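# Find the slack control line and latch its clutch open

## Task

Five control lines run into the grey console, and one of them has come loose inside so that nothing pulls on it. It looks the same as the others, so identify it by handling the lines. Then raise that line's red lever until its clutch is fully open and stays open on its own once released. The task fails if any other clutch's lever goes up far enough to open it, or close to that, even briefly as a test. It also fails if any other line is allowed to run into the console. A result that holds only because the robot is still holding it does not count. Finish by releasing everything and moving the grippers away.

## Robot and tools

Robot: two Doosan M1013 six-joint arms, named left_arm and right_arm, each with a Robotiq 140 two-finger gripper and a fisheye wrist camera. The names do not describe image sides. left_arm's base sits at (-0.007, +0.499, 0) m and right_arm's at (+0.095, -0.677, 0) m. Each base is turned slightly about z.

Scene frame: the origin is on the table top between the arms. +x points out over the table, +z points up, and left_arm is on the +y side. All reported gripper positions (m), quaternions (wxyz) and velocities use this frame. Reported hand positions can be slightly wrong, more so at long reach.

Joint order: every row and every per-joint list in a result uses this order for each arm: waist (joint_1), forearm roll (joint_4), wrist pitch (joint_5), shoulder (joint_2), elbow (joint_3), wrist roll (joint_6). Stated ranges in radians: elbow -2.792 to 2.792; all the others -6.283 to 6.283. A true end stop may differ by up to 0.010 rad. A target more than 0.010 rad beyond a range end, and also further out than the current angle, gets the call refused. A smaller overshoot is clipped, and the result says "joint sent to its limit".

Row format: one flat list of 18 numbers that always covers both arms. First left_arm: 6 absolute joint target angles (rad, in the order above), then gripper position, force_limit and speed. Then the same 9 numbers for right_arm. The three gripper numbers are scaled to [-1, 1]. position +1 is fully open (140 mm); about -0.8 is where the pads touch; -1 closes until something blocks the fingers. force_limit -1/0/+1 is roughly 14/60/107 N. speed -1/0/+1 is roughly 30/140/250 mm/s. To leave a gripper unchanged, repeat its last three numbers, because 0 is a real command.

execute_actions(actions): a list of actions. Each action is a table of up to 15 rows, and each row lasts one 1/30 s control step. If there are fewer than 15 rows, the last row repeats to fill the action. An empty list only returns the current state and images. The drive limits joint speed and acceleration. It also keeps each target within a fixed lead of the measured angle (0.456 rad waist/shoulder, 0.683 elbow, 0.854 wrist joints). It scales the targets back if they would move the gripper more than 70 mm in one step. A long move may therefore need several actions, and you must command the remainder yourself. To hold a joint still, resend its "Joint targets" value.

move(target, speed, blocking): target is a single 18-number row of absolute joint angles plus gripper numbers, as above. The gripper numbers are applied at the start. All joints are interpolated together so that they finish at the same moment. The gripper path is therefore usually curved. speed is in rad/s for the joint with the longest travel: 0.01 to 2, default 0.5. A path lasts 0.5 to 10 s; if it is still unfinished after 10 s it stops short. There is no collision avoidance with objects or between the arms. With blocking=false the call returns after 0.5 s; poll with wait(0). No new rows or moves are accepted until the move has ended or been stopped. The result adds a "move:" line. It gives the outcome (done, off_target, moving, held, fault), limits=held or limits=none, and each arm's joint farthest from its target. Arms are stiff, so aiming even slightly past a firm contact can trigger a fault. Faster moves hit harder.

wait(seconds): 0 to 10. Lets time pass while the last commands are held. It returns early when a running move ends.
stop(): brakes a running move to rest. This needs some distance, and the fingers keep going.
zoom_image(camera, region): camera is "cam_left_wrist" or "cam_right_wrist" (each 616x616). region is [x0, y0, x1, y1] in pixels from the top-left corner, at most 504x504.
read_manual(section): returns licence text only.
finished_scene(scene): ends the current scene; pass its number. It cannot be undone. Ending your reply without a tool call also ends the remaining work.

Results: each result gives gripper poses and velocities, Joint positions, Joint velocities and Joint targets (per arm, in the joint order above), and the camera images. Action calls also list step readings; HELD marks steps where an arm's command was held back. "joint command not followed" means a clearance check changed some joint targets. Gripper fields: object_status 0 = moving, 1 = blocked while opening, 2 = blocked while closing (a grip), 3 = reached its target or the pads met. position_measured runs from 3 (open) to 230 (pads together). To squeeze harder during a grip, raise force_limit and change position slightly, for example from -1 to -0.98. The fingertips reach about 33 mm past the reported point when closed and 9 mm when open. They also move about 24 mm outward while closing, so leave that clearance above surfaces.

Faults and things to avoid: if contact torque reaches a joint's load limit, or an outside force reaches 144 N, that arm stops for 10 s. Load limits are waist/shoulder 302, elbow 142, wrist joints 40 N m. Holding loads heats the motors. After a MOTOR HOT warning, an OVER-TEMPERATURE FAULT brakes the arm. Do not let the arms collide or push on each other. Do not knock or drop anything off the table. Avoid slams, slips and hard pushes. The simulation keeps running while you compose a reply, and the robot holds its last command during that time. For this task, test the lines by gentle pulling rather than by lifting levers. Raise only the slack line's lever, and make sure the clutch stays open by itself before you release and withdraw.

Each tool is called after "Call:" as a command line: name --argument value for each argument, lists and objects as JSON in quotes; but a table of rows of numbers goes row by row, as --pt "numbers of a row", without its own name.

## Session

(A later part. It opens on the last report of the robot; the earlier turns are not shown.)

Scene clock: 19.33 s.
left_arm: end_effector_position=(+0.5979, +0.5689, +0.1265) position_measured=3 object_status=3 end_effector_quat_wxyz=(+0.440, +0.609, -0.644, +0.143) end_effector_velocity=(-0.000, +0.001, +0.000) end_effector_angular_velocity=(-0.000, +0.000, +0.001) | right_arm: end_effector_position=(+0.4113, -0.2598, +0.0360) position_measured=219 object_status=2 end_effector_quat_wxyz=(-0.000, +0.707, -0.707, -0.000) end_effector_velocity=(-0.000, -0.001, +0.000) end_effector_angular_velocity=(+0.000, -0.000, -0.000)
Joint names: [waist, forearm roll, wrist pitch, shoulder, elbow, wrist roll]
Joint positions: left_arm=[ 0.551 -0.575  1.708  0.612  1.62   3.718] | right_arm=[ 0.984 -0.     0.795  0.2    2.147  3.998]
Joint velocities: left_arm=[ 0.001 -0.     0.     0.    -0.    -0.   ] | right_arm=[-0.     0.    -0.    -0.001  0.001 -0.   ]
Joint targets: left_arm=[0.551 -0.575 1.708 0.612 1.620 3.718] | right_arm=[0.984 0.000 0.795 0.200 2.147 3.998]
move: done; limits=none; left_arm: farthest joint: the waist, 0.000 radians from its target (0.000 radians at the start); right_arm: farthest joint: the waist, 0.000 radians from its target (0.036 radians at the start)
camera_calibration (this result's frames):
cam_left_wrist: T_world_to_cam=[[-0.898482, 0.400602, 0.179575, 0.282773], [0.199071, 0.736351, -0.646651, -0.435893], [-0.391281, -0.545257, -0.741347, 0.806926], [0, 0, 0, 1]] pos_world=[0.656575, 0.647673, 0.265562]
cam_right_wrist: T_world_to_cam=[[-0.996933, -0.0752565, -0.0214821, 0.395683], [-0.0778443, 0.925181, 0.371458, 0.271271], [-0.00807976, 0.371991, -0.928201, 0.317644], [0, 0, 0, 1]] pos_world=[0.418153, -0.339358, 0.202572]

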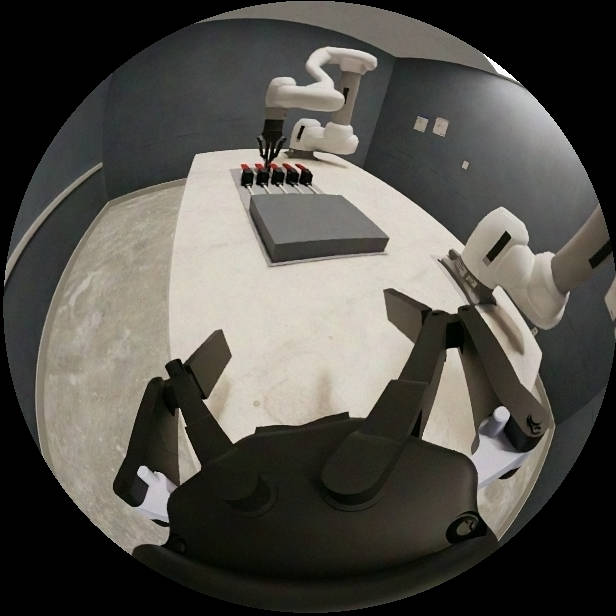

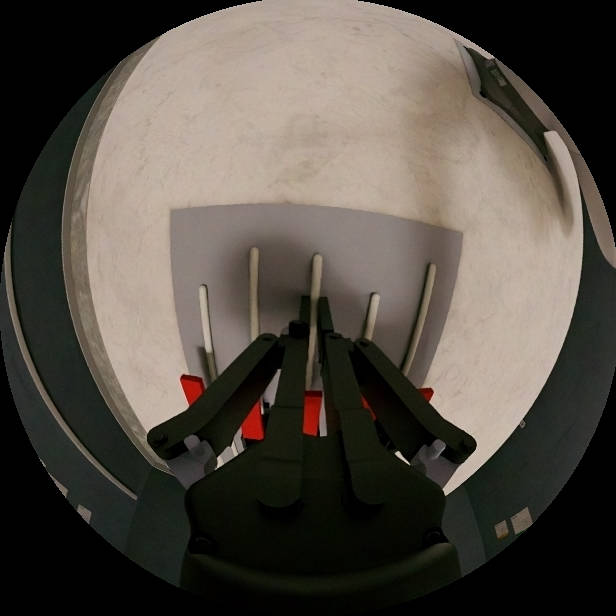

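Call:
move --target '[0.551,-0.575,1.708,0.612,1.62,3.718,1,0,0, 0.9842,0,0.8526,0.165,2.124,3.998,-0.3,-1,0]'

Call:
move --target '[0.551,-0.575,1.708,0.612,1.62,3.718,1,0,0, 1.1037,0,0.8503,0.157,2.134,4.117,-0.3,-1,0]'

Call:
move --target '[0.551,-0.575,1.708,0.612,1.62,3.718,1,0,0, 1.1037,0,0.7923,0.1923,2.157,4.117,-0.3,-1,0]' --speed 0.15

Call:
move --target '[0.551,-0.575,1.708,0.612,1.62,3.718,1,0,0, 1.1037,0,0.7923,0.1923,2.157,4.117,-1,-1,0]'

Call:
move --target '[0.551,-0.575,1.708,0.612,1.62,3.718,1,0,0, 1.0694,0,0.7825,0.1565,2.2026,4.083,-1,-1,0]' --speed 0.05

Scene clock: 20.43 s.
left_arm: end_effector_position=(+0.5979, +0.5689, +0.1265) position_measured=3 object_status=3 end_effector_quat_wxyz=(+0.440, +0.609, -0.644, +0.143) end_effector_velocity=(-0.000, -0.000, -0.000) end_effector_angular_velocity=(+0.000, +0.001, -0.000) | right_arm: end_effector_position=(+0.4117, -0.2594, +0.0637) position_measured=167 object_status=3 end_effector_quat_wxyz=(+0.000, +0.707, -0.707, -0.000) end_effector_velocity=(-0.001, -0.000, -0.000) end_effector_angular_velocity=(-0.001, +0.001, -0.000)
Joint names: [waist, forearm roll, wrist pitch, shoulder, elbow, wrist roll]
Joint positions: left_arm=[ 0.551 -0.575  1.708  0.612  1.62   3.718] | right_arm=[0.984 0.    0.853 0.165 2.124 3.998]
Joint velocities: left_arm=[-0.  0.  0.  0. -0. -0.] | right_arm=[0.    0.    0.    0.    0.001 0.   ]
Joint targets: left_arm=[0.551 -0.575 1.708 0.612 1.620 3.718] | right_arm=[0.984 0.000 0.853 0.165 2.124 3.998]
move: done; limits=none; left_arm: farthest joint: the waist, 0.000 radians from its target (0.000 radians at the start); right_arm: farthest joint: the waist, 0.000 radians from its target (0.000 radians at the start)
camera_calibration (this result's frames):
cam_left_wrist: T_world_to_cam=[[-0.898482, 0.400603, 0.179575, 0.282773], [0.199071, 0.736351, -0.646651, -0.435893], [-0.391281, -0.545257, -0.741347, 0.806926], [0, 0, 0, 1]] pos_world=[0.656575, 0.647672, 0.265562]
cam_right_wrist: T_world_to_cam=[[-0.996937, -0.0752262, -0.0214083, 0.396665], [-0.0777892, 0.925208, 0.371401, 0.260642], [-0.00813188, 0.371928, -0.928226, 0.343225], [0, 0, 0, 1]] pos_world=[0.418516, -0.338964, 0.23028]

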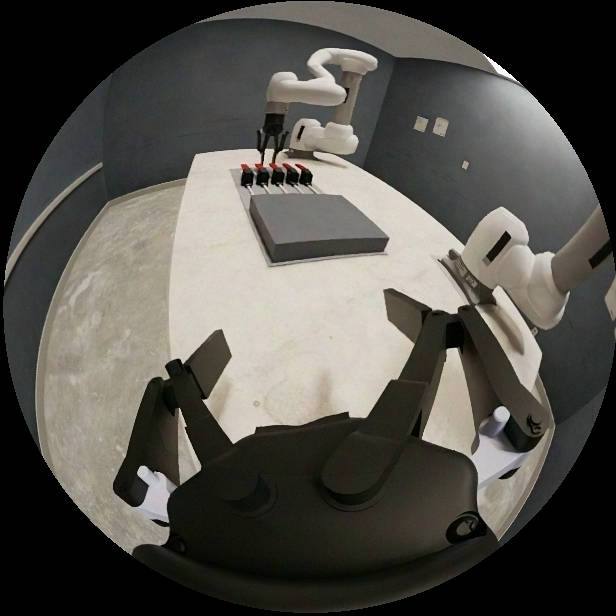

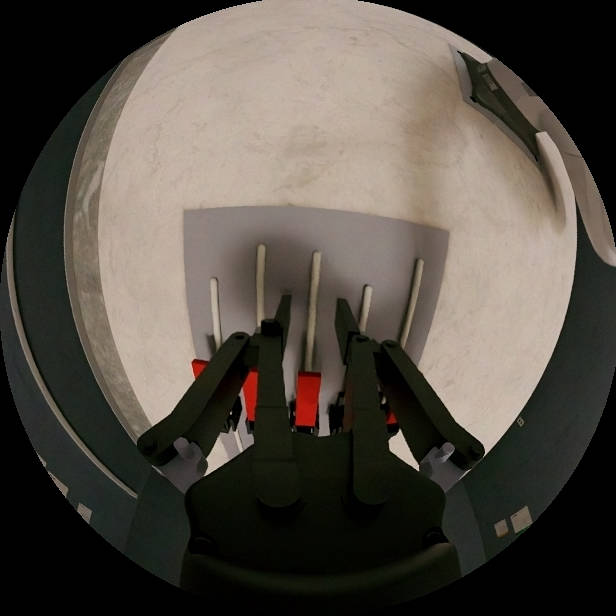

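Scene clock: 21.20 s.
left_arm: end_effector_position=(+0.5979, +0.5689, +0.1265) position_measured=3 object_status=3 end_effector_quat_wxyz=(+0.440, +0.609, -0.644, +0.143) end_effector_velocity=(-0.000, +0.000, +0.000) end_effector_angular_velocity=(-0.000, -0.000, +0.000) | right_arm: end_effector_position=(+0.3566, -0.2292, +0.0637) position_measured=167 object_status=3 end_effector_quat_wxyz=(-0.000, +0.707, -0.707, -0.000) end_effector_velocity=(-0.001, -0.000, -0.000) end_effector_angular_velocity=(-0.001, +0.001, +0.000)
Joint names: [waist, forearm roll, wrist pitch, shoulder, elbow, wrist roll]
Joint positions: left_arm=[ 0.551 -0.575  1.708  0.612  1.62   3.718] | right_arm=[1.104 0.    0.85  0.157 2.134 4.117]
Joint velocities: left_arm=[ 0. -0.  0. -0.  0.  0.] | right_arm=[ 0.001  0.    -0.     0.     0.001  0.   ]
Joint targets: left_arm=[0.551 -0.575 1.708 0.612 1.620 3.718] | right_arm=[1.104 0.000 0.850 0.157 2.134 4.117]
move: done; limits=none; left_arm: farthest joint: the waist, 0.000 radians from its target (0.000 radians at the start); right_arm: farthest joint: the waist, 0.000 radians from its target (0.120 radians at the start)
camera_calibration (this result's frames):
cam_left_wrist: T_world_to_cam=[[-0.898482, 0.400603, 0.179575, 0.282773], [0.199071, 0.736351, -0.646651, -0.435893], [-0.391281, -0.545257, -0.741347, 0.806926], [0, 0, 0, 1]] pos_world=[0.656575, 0.647672, 0.265562]
cam_right_wrist: T_world_to_cam=[[-0.996897, -0.0756838, -0.0216266, 0.343911], [-0.078293, 0.925068, 0.371645, 0.228573], [-0.00812147, 0.372185, -0.928123, 0.331583], [0, 0, 0, 1]] pos_world=[0.363433, -0.308827, 0.230239]

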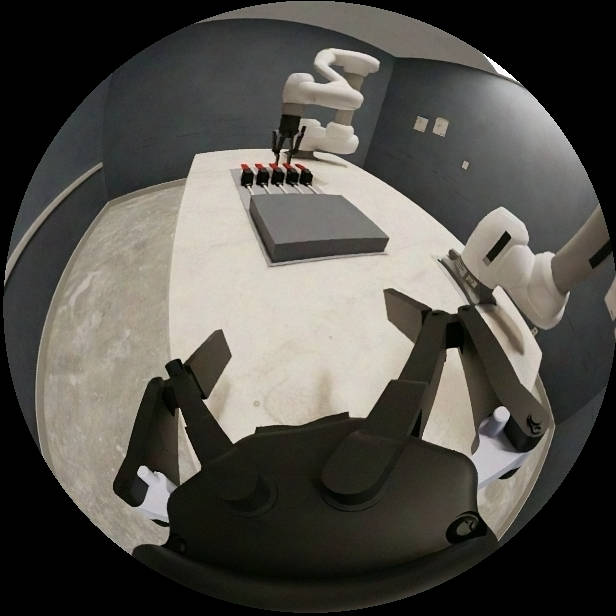

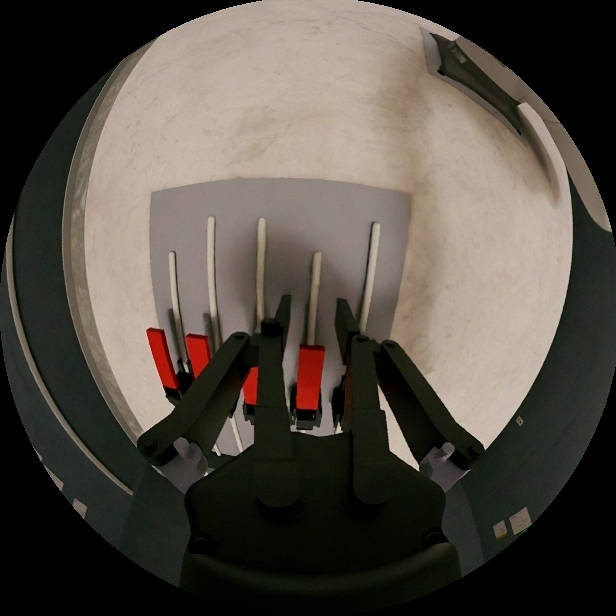

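Scene clock: 21.97 s.
left_arm: end_effector_position=(+0.5979, +0.5689, +0.1265) position_measured=3 object_status=3 end_effector_quat_wxyz=(+0.440, +0.609, -0.644, +0.143) end_effector_velocity=(+0.000, +0.000, +0.000) end_effector_angular_velocity=(+0.000, -0.001, -0.000) | right_arm: end_effector_position=(+0.3562, -0.2298, +0.0360) position_measured=167 object_status=3 end_effector_quat_wxyz=(-0.000, +0.707, -0.707, -0.000) end_effector_velocity=(+0.000, +0.001, +0.000) end_effector_angular_velocity=(+0.001, -0.000, -0.000)
Joint names: [waist, forearm roll, wrist pitch, shoulder, elbow, wrist roll]
Joint positions: left_arm=[ 0.551 -0.575  1.708  0.612  1.62   3.718] | right_arm=[1.104 0.    0.792 0.192 2.157 4.117]
Joint velocities: left_arm=[ 0.     0.    -0.    -0.    -0.     0.001] | right_arm=[ 0.     0.    -0.     0.    -0.001  0.   ]
Joint targets: left_arm=[0.551 -0.575 1.708 0.612 1.620 3.718] | right_arm=[1.104 0.000 0.792 0.192 2.157 4.117]
move: done; limits=none; left_arm: farthest joint: the waist, 0.000 radians from its target (0.000 radians at the start); right_arm: farthest joint: the waist, 0.000 radians from its target (0.000 radians at the start)
camera_calibration (this result's frames):
cam_left_wrist: T_world_to_cam=[[-0.898482, 0.400602, 0.179576, 0.282773], [0.199071, 0.736351, -0.646651, -0.435893], [-0.391281, -0.545256, -0.741347, 0.806926], [0, 0, 0, 1]] pos_world=[0.656575, 0.647673, 0.265562]
cam_right_wrist: T_world_to_cam=[[-0.996897, -0.0757386, -0.0214635, 0.342807], [-0.0782848, 0.925145, 0.371455, 0.239376], [-0.0082766, 0.371983, -0.928203, 0.306161], [0, 0, 0, 1]] pos_world=[0.363016, -0.30938, 0.20262]

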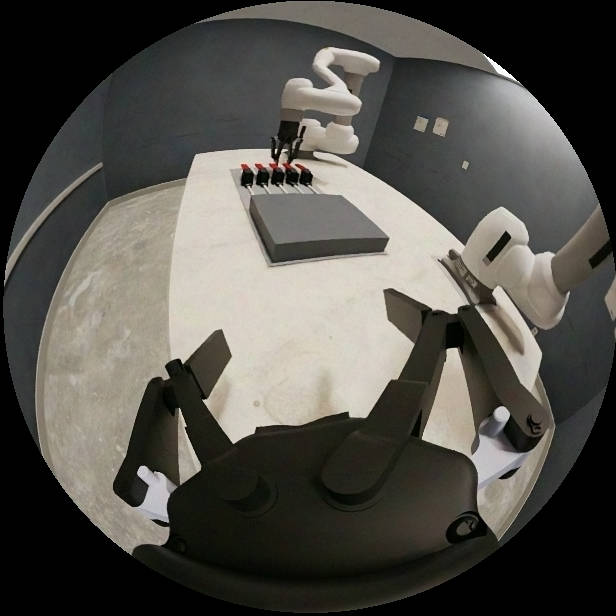

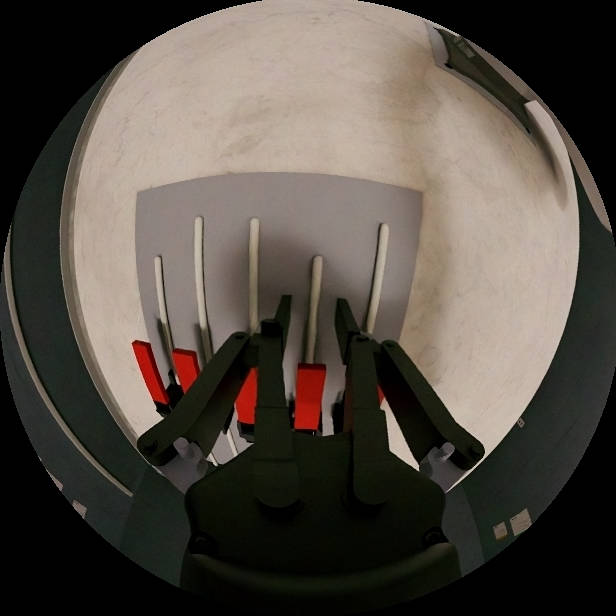

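Scene clock: 22.67 s.
left_arm: end_effector_position=(+0.5979, +0.5689, +0.1265) position_measured=3 object_status=3 end_effector_quat_wxyz=(+0.440, +0.609, -0.644, +0.143) end_effector_velocity=(+0.000, -0.001, -0.000) end_effector_angular_velocity=(-0.000, -0.000, -0.002) | right_arm: end_effector_position=(+0.3562, -0.2298, +0.0360) position_measured=219 object_status=2 end_effector_quat_wxyz=(-0.000, +0.707, -0.707, -0.000) end_effector_velocity=(-0.000, +0.000, -0.000) end_effector_angular_velocity=(-0.000, +0.001, -0.001)
Joint names: [waist, forearm roll, wrist pitch, shoulder, elbow, wrist roll]
Joint positions: left_arm=[ 0.551 -0.575  1.708  0.612  1.62   3.718] | right_arm=[1.104 0.    0.792 0.192 2.157 4.117]
Joint velocities: left_arm=[-0.002  0.    -0.    -0.     0.     0.001] | right_arm=[ 0.     0.001 -0.     0.001  0.     0.   ]
Joint targets: left_arm=[0.551 -0.575 1.708 0.612 1.620 3.718] | right_arm=[1.104 0.000 0.792 0.192 2.157 4.117]
move: done; limits=none; left_arm: farthest joint: the waist, 0.000 radians from its target (0.000 radians at the start); right_arm: farthest joint: the waist, 0.000 radians from its target (0.000 radians at the start)
camera_calibration (this result's frames):
cam_left_wrist: T_world_to_cam=[[-0.898482, 0.400603, 0.179575, 0.282773], [0.199071, 0.736351, -0.646651, -0.435893], [-0.391281, -0.545256, -0.741347, 0.806926], [0, 0, 0, 1]] pos_world=[0.656575, 0.647672, 0.265562]
cam_right_wrist: T_world_to_cam=[[-0.996897, -0.0757374, -0.0214653, 0.342807], [-0.0782844, 0.925144, 0.371457, 0.239377], [-0.00827474, 0.371985, -0.928202, 0.306158], [0, 0, 0, 1]] pos_world=[0.363016, -0.309381, 0.202617]

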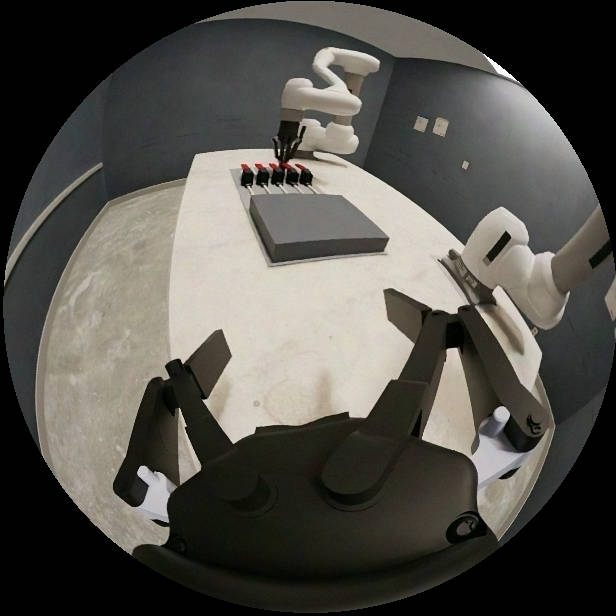

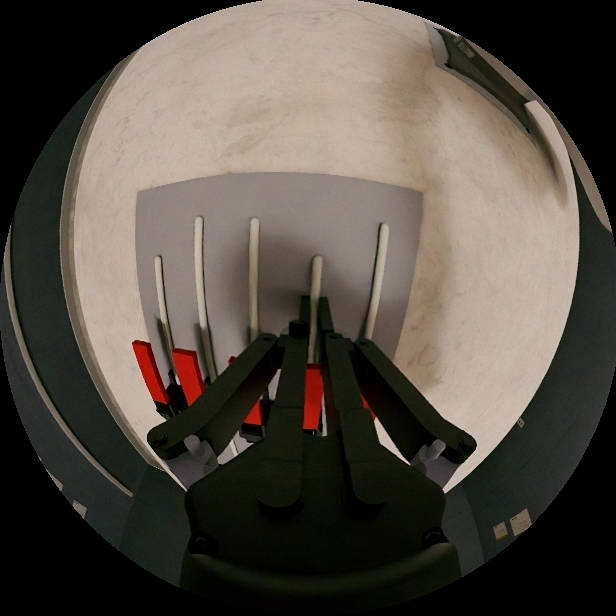

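Scene clock: 23.83 s.
left_arm: end_effector_position=(+0.5979, +0.5689, +0.1265) position_measured=3 object_status=3 end_effector_quat_wxyz=(+0.440, +0.609, -0.644, +0.143) end_effector_velocity=(+0.000, +0.001, -0.000) end_effector_angular_velocity=(-0.000, -0.001, +0.001) | right_arm: end_effector_position=(+0.3562, -0.2598, +0.0360) position_measured=219 object_status=2 end_effector_quat_wxyz=(-0.000, +0.707, -0.707, -0.000) end_effector_velocity=(+0.001, +0.001, +0.001) end_effector_angular_velocity=(+0.001, -0.001, +0.000)
Joint names: [waist, forearm roll, wrist pitch, shoulder, elbow, wrist roll]
Joint positions: left_arm=[ 0.551 -0.575  1.708  0.612  1.62   3.718] | right_arm=[ 1.069 -0.     0.782  0.157  2.203  4.083]
Joint velocities: left_arm=[ 0.001 -0.    -0.001 -0.     0.     0.001] | right_arm=[-0.    -0.     0.    -0.    -0.001 -0.   ]
Joint targets: left_arm=[0.551 -0.575 1.708 0.612 1.620 3.718] | right_arm=[1.069 0.000 0.782 0.157 2.203 4.083]
move: done; limits=none; left_arm: farthest joint: the waist, 0.000 radians from its target (0.000 radians at the start); right_arm: farthest joint: the waist, 0.000 radians from its target (0.034 radians at the start)
camera_calibration (this result's frames):
cam_left_wrist: T_world_to_cam=[[-0.898482, 0.400602, 0.179575, 0.282773], [0.199071, 0.736351, -0.646651, -0.435893], [-0.391281, -0.545257, -0.741347, 0.806926], [0, 0, 0, 1]] pos_world=[0.656575, 0.647673, 0.265562]
cam_right_wrist: T_world_to_cam=[[-0.996917, -0.0754599, -0.0214935, 0.34066], [-0.0780372, 0.92516, 0.37147, 0.267044], [-0.00814615, 0.372002, -0.928196, 0.317239], [0, 0, 0, 1]] pos_world=[0.363034, -0.339366, 0.202583]

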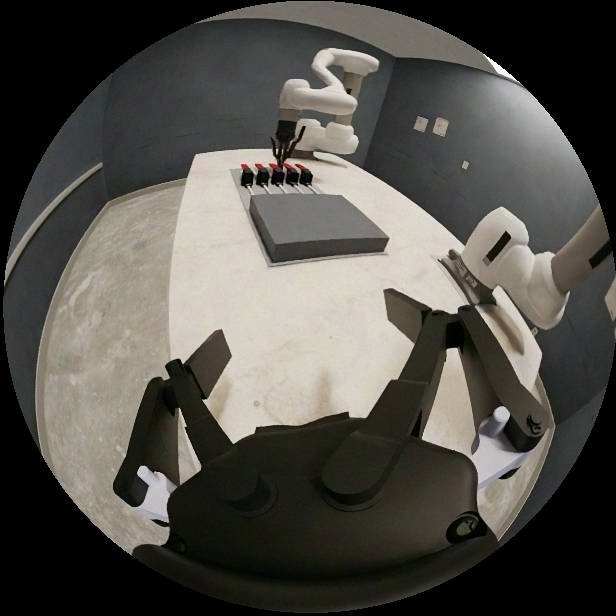

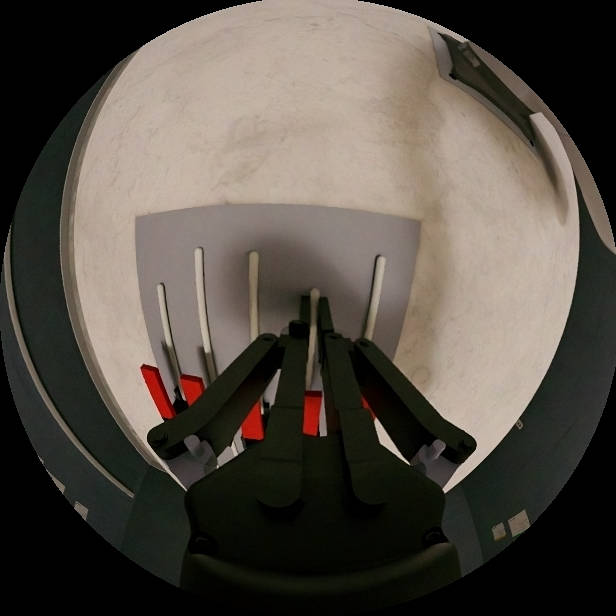

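Call:
move --target '[0.551,-0.575,1.708,0.612,1.62,3.718,1,0,0, 1.0694,0,0.8415,0.1195,2.1806,4.083,-0.3,-1,0]'

Call:
move --target '[0.551,-0.575,1.708,0.612,1.62,3.718,1,0,0, 1.1968,0,0.8415,0.1195,2.1806,4.21,-0.3,-1,0]'

Call:
move --target '[0.551,-0.575,1.708,0.612,1.62,3.718,1,0,0, 1.1968,0,0.7825,0.1568,2.2023,4.21,-0.3,-1,0]' --speed 0.15

Call:
move --target '[0.551,-0.575,1.708,0.612,1.62,3.718,1,0,0, 1.1968,0,0.7825,0.1568,2.2023,4.21,-1,-1,0]'

Call:
move --target '[0.551,-0.575,1.708,0.612,1.62,3.718,1,0,0, 1.1657,0,0.7741,0.1181,2.2494,4.179,-1,-1,0]' --speed 0.05

Scene clock: 25.00 s.
left_arm: end_effector_position=(+0.5979, +0.5689, +0.1265) position_measured=3 object_status=3 end_effector_quat_wxyz=(+0.440, +0.609, -0.644, +0.143) end_effector_velocity=(-0.000, -0.001, -0.000) end_effector_angular_velocity=(-0.000, +0.001, -0.002) | right_arm: end_effector_position=(+0.3562, -0.2599, +0.0630) position_measured=167 object_status=3 end_effector_quat_wxyz=(+0.000, +0.707, -0.707, +0.000) end_effector_velocity=(-0.000, +0.000, -0.000) end_effector_angular_velocity=(-0.001, +0.001, -0.000)
Joint names: [waist, forearm roll, wrist pitch, shoulder, elbow, wrist roll]
Joint positions: left_arm=[ 0.551 -0.575  1.708  0.612  1.62   3.718] | right_arm=[1.069 0.    0.841 0.12  2.181 4.083]
Joint velocities: left_arm=[-0.002  0.     0.     0.     0.     0.   ] | right_arm=[ 0.     0.     0.     0.001 -0.     0.   ]
Joint targets: left_arm=[0.551 -0.575 1.708 0.612 1.620 3.718] | right_arm=[1.069 0.000 0.841 0.120 2.181 4.083]
move: done; limits=none; left_arm: farthest joint: the waist, 0.000 radians from its target (0.000 radians at the start); right_arm: farthest joint: the waist, 0.000 radians from its target (0.000 radians at the start)
camera_calibration (this result's frames):
cam_left_wrist: T_world_to_cam=[[-0.898482, 0.400602, 0.179575, 0.282773], [0.199071, 0.736351, -0.646651, -0.435893], [-0.391281, -0.545257, -0.741347, 0.806926], [0, 0, 0, 1]] pos_world=[0.656575, 0.647672, 0.265562]
cam_right_wrist: T_world_to_cam=[[-0.996922, -0.0754205, -0.0214138, 0.341205], [-0.0779717, 0.925194, 0.371398, 0.257062], [-0.00819909, 0.371924, -0.928227, 0.34237], [0, 0, 0, 1]] pos_world=[0.363006, -0.339434, 0.229632]

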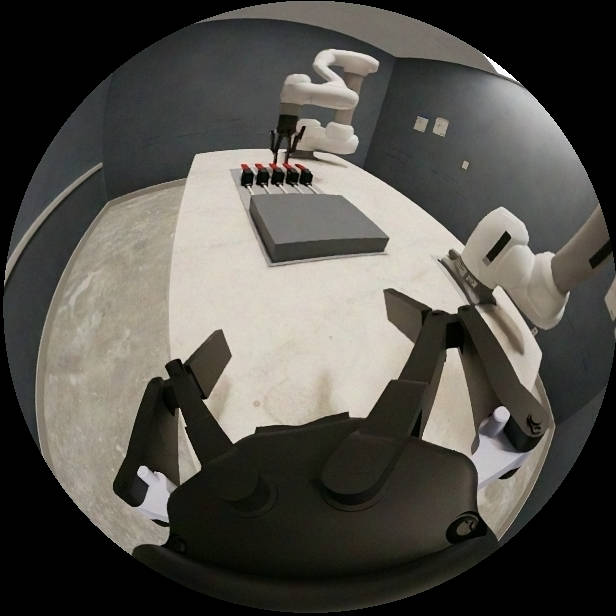

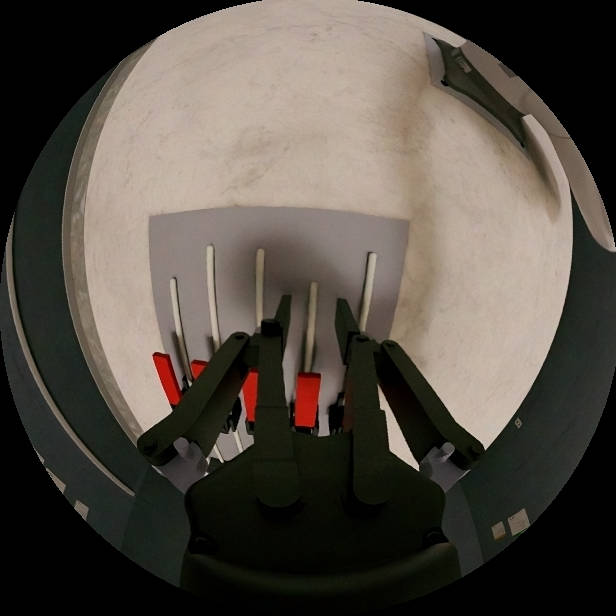

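Scene clock: 25.77 s.
left_arm: end_effector_position=(+0.5979, +0.5689, +0.1265) position_measured=3 object_status=3 end_effector_quat_wxyz=(+0.440, +0.609, -0.644, +0.143) end_effector_velocity=(-0.000, +0.000, +0.000) end_effector_angular_velocity=(-0.000, +0.001, +0.001) | right_arm: end_effector_position=(+0.3011, -0.2301, +0.0631) position_measured=167 object_status=3 end_effector_quat_wxyz=(-0.000, +0.707, -0.707, -0.000) end_effector_velocity=(-0.001, -0.001, -0.001) end_effector_angular_velocity=(-0.002, +0.001, +0.000)
Joint names: [waist, forearm roll, wrist pitch, shoulder, elbow, wrist roll]
Joint positions: left_arm=[ 0.551 -0.575  1.708  0.612  1.62   3.718] | right_arm=[1.197 0.    0.841 0.119 2.181 4.21 ]
Joint velocities: left_arm=[ 0.    -0.     0.     0.     0.    -0.001] | right_arm=[ 0.001  0.    -0.     0.     0.001  0.001]
Joint targets: left_arm=[0.551 -0.575 1.708 0.612 1.620 3.718] | right_arm=[1.197 0.000 0.841 0.119 2.181 4.210]
move: done; limits=none; left_arm: farthest joint: the waist, 0.000 radians from its target (0.000 radians at the start); right_arm: farthest joint: the waist, 0.000 radians from its target (0.127 radians at the start)
camera_calibration (this result's frames):
cam_left_wrist: T_world_to_cam=[[-0.898482, 0.400603, 0.179575, 0.282773], [0.199071, 0.736351, -0.646651, -0.435893], [-0.391281, -0.545257, -0.741347, 0.806927], [0, 0, 0, 1]] pos_world=[0.656575, 0.647672, 0.265562]
cam_right_wrist: T_world_to_cam=[[-0.996893, -0.0757898, -0.0214612, 0.288471], [-0.0783315, 0.925141, 0.371454, 0.225285], [-0.00829782, 0.371981, -0.928203, 0.330921], [0, 0, 0, 1]] pos_world=[0.307967, -0.309653, 0.229669]

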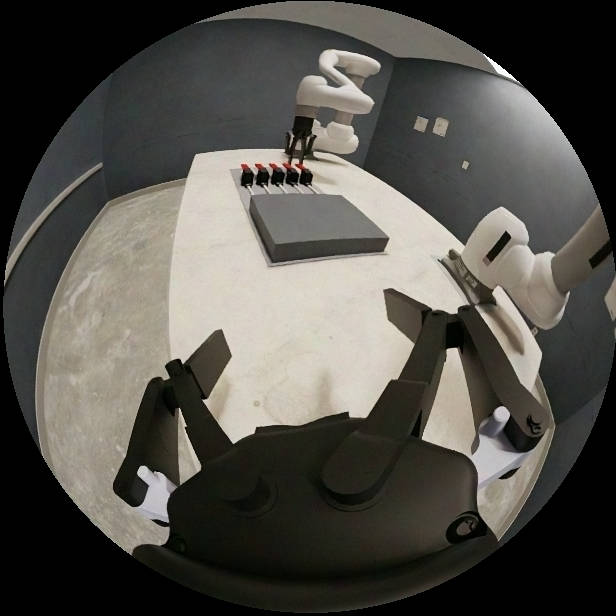

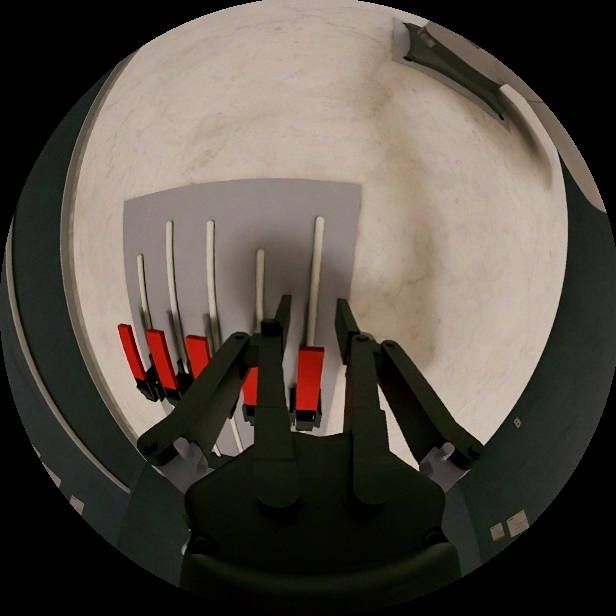

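Scene clock: 26.53 s.
left_arm: end_effector_position=(+0.5979, +0.5689, +0.1265) position_measured=3 object_status=3 end_effector_quat_wxyz=(+0.440, +0.609, -0.644, +0.143) end_effector_velocity=(+0.000, +0.000, +0.000) end_effector_angular_velocity=(+0.000, -0.001, +0.000) | right_arm: end_effector_position=(+0.3012, -0.2299, +0.0360) position_measured=167 object_status=3 end_effector_quat_wxyz=(-0.000, +0.707, -0.707, -0.000) end_effector_velocity=(+0.000, +0.000, +0.000) end_effector_angular_velocity=(+0.001, -0.000, -0.000)
Joint names: [waist, forearm roll, wrist pitch, shoulder, elbow, wrist roll]
Joint positions: left_arm=[ 0.551 -0.575  1.708  0.612  1.62   3.718] | right_arm=[1.197 0.    0.783 0.157 2.202 4.21 ]
Joint velocities: left_arm=[ 0.  0.  0. -0. -0.  0.] | right_arm=[-0.     0.    -0.     0.    -0.001  0.   ]
Joint targets: left_arm=[0.551 -0.575 1.708 0.612 1.620 3.718] | right_arm=[1.197 0.000 0.782 0.157 2.202 4.210]
move: done; limits=none; left_arm: farthest joint: the waist, 0.000 radians from its target (0.000 radians at the start); right_arm: farthest joint: the waist, 0.000 radians from its target (0.000 radians at the start)
camera_calibration (this result's frames):
cam_left_wrist: T_world_to_cam=[[-0.898482, 0.400602, 0.179575, 0.282773], [0.199071, 0.736351, -0.646651, -0.435893], [-0.391281, -0.545257, -0.741347, 0.806926], [0, 0, 0, 1]] pos_world=[0.656575, 0.647672, 0.265562]
cam_right_wrist: T_world_to_cam=[[-0.996889, -0.0758397, -0.0214609, 0.287966], [-0.0783777, 0.925137, 0.371454, 0.235177], [-0.00831663, 0.37198, -0.928203, 0.305684], [0, 0, 0, 1]] pos_world=[0.308045, -0.30944, 0.202559]

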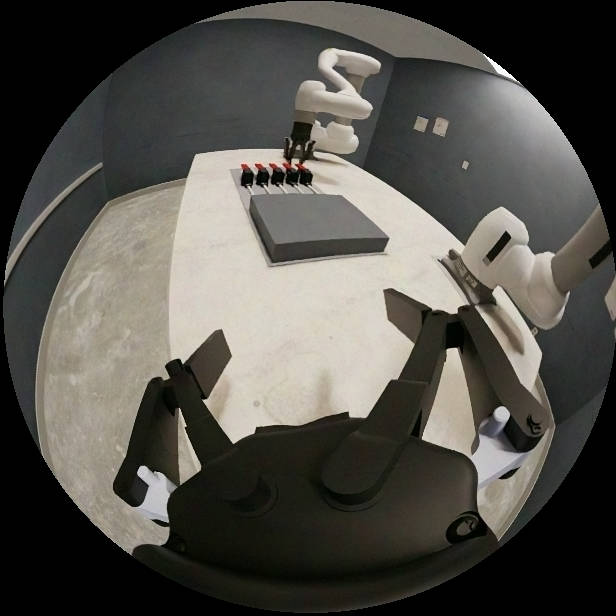

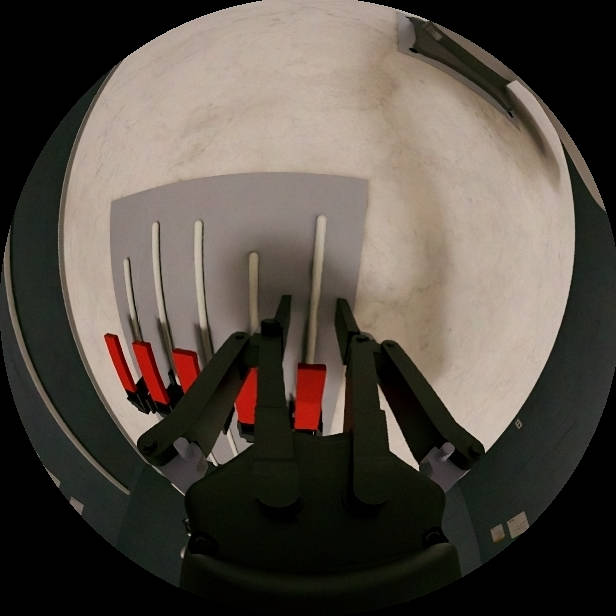

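Scene clock: 27.23 s.
left_arm: end_effector_position=(+0.5979, +0.5689, +0.1265) position_measured=3 object_status=3 end_effector_quat_wxyz=(+0.440, +0.609, -0.644, +0.143) end_effector_velocity=(+0.000, +0.001, -0.000) end_effector_angular_velocity=(+0.001, -0.001, +0.002) | right_arm: end_effector_position=(+0.3012, -0.2299, +0.0360) position_measured=219 object_status=2 end_effector_quat_wxyz=(-0.000, +0.707, -0.707, -0.000) end_effector_velocity=(-0.000, -0.000, -0.001) end_effector_angular_velocity=(-0.001, +0.001, -0.000)
Joint names: [waist, forearm roll, wrist pitch, shoulder, elbow, wrist roll]
Joint positions: left_arm=[ 0.551 -0.575  1.708  0.612  1.62   3.718] | right_arm=[1.197 0.    0.783 0.157 2.202 4.21 ]
Joint velocities: left_arm=[ 0.001 -0.    -0.001 -0.    -0.    -0.   ] | right_arm=[ 0.     0.001 -0.     0.001  0.001 -0.   ]
Joint targets: left_arm=[0.551 -0.575 1.708 0.612 1.620 3.718] | right_arm=[1.197 0.000 0.782 0.157 2.202 4.210]
move: done; limits=none; left_arm: farthest joint: the waist, 0.000 radians from its target (0.000 radians at the start); right_arm: farthest joint: the waist, 0.000 radians from its target (0.000 radians at the start)
camera_calibration (this result's frames):
cam_left_wrist: T_world_to_cam=[[-0.898482, 0.400602, 0.179575, 0.282773], [0.199071, 0.736351, -0.646651, -0.435893], [-0.391281, -0.545256, -0.741347, 0.806926], [0, 0, 0, 1]] pos_world=[0.656575, 0.647673, 0.265562]
cam_right_wrist: T_world_to_cam=[[-0.996889, -0.0758388, -0.0214626, 0.287966], [-0.0783775, 0.925136, 0.371456, 0.235178], [-0.00831493, 0.371983, -0.928202, 0.305681], [0, 0, 0, 1]] pos_world=[0.308045, -0.309441, 0.202556]

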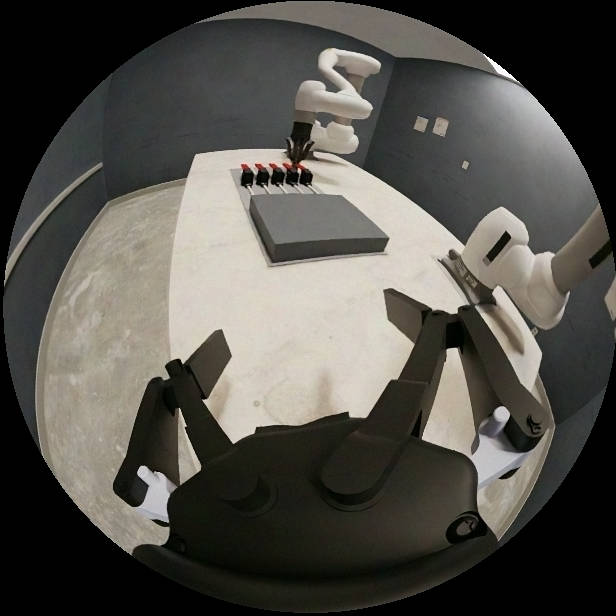

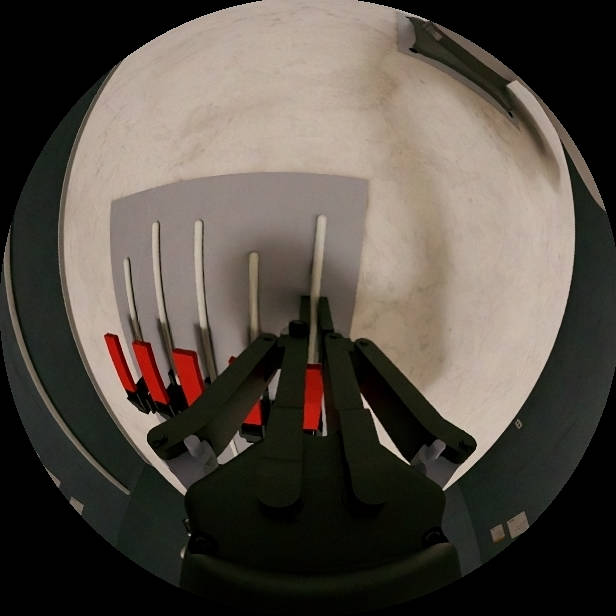

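Scene clock: 28.43 s.
left_arm: end_effector_position=(+0.5979, +0.5689, +0.1265) position_measured=3 object_status=3 end_effector_quat_wxyz=(+0.440, +0.609, -0.644, +0.143) end_effector_velocity=(-0.000, +0.000, -0.000) end_effector_angular_velocity=(+0.000, +0.001, +0.001) | right_arm: end_effector_position=(+0.3012, -0.2598, +0.0360) position_measured=219 object_status=2 end_effector_quat_wxyz=(-0.000, +0.707, -0.707, -0.000) end_effector_velocity=(+0.000, +0.001, +0.001) end_effector_angular_velocity=(+0.002, -0.001, -0.000)
Joint names: [waist, forearm roll, wrist pitch, shoulder, elbow, wrist roll]
Joint positions: left_arm=[ 0.551 -0.575  1.708  0.612  1.62   3.718] | right_arm=[ 1.166 -0.     0.774  0.118  2.249  4.179]
Joint velocities: left_arm=[ 0.     0.     0.     0.    -0.    -0.001] | right_arm=[-0.     0.    -0.    -0.001 -0.001 -0.   ]
Joint targets: left_arm=[0.551 -0.575 1.708 0.612 1.620 3.718] | right_arm=[1.166 0.000 0.774 0.118 2.249 4.179]
move: done; limits=none; left_arm: farthest joint: the waist, 0.000 radians from its target (0.000 radians at the start); right_arm: farthest joint: the waist, 0.000 radians from its target (0.031 radians at the start)
camera_calibration (this result's frames):
cam_left_wrist: T_world_to_cam=[[-0.898482, 0.400603, 0.179575, 0.282773], [0.199071, 0.736351, -0.646651, -0.435893], [-0.391281, -0.545256, -0.741347, 0.806926], [0, 0, 0, 1]] pos_world=[0.656575, 0.647673, 0.265562]
cam_right_wrist: T_world_to_cam=[[-0.996895, -0.0757526, -0.0214955, 0.285753], [-0.0783095, 0.925131, 0.371484, 0.262862], [-0.00825479, 0.372014, -0.92819, 0.316797], [0, 0, 0, 1]] pos_world=[0.308066, -0.339388, 0.202541]

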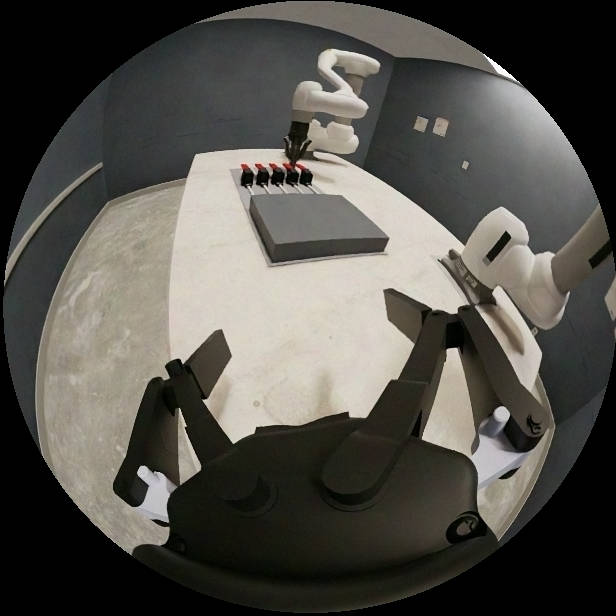

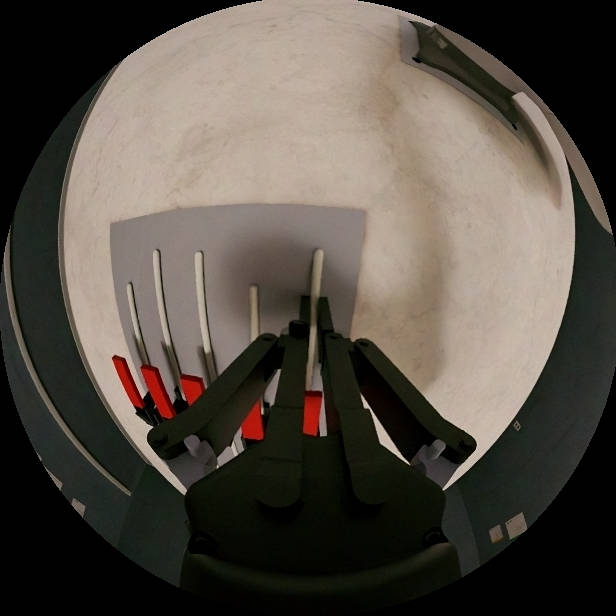

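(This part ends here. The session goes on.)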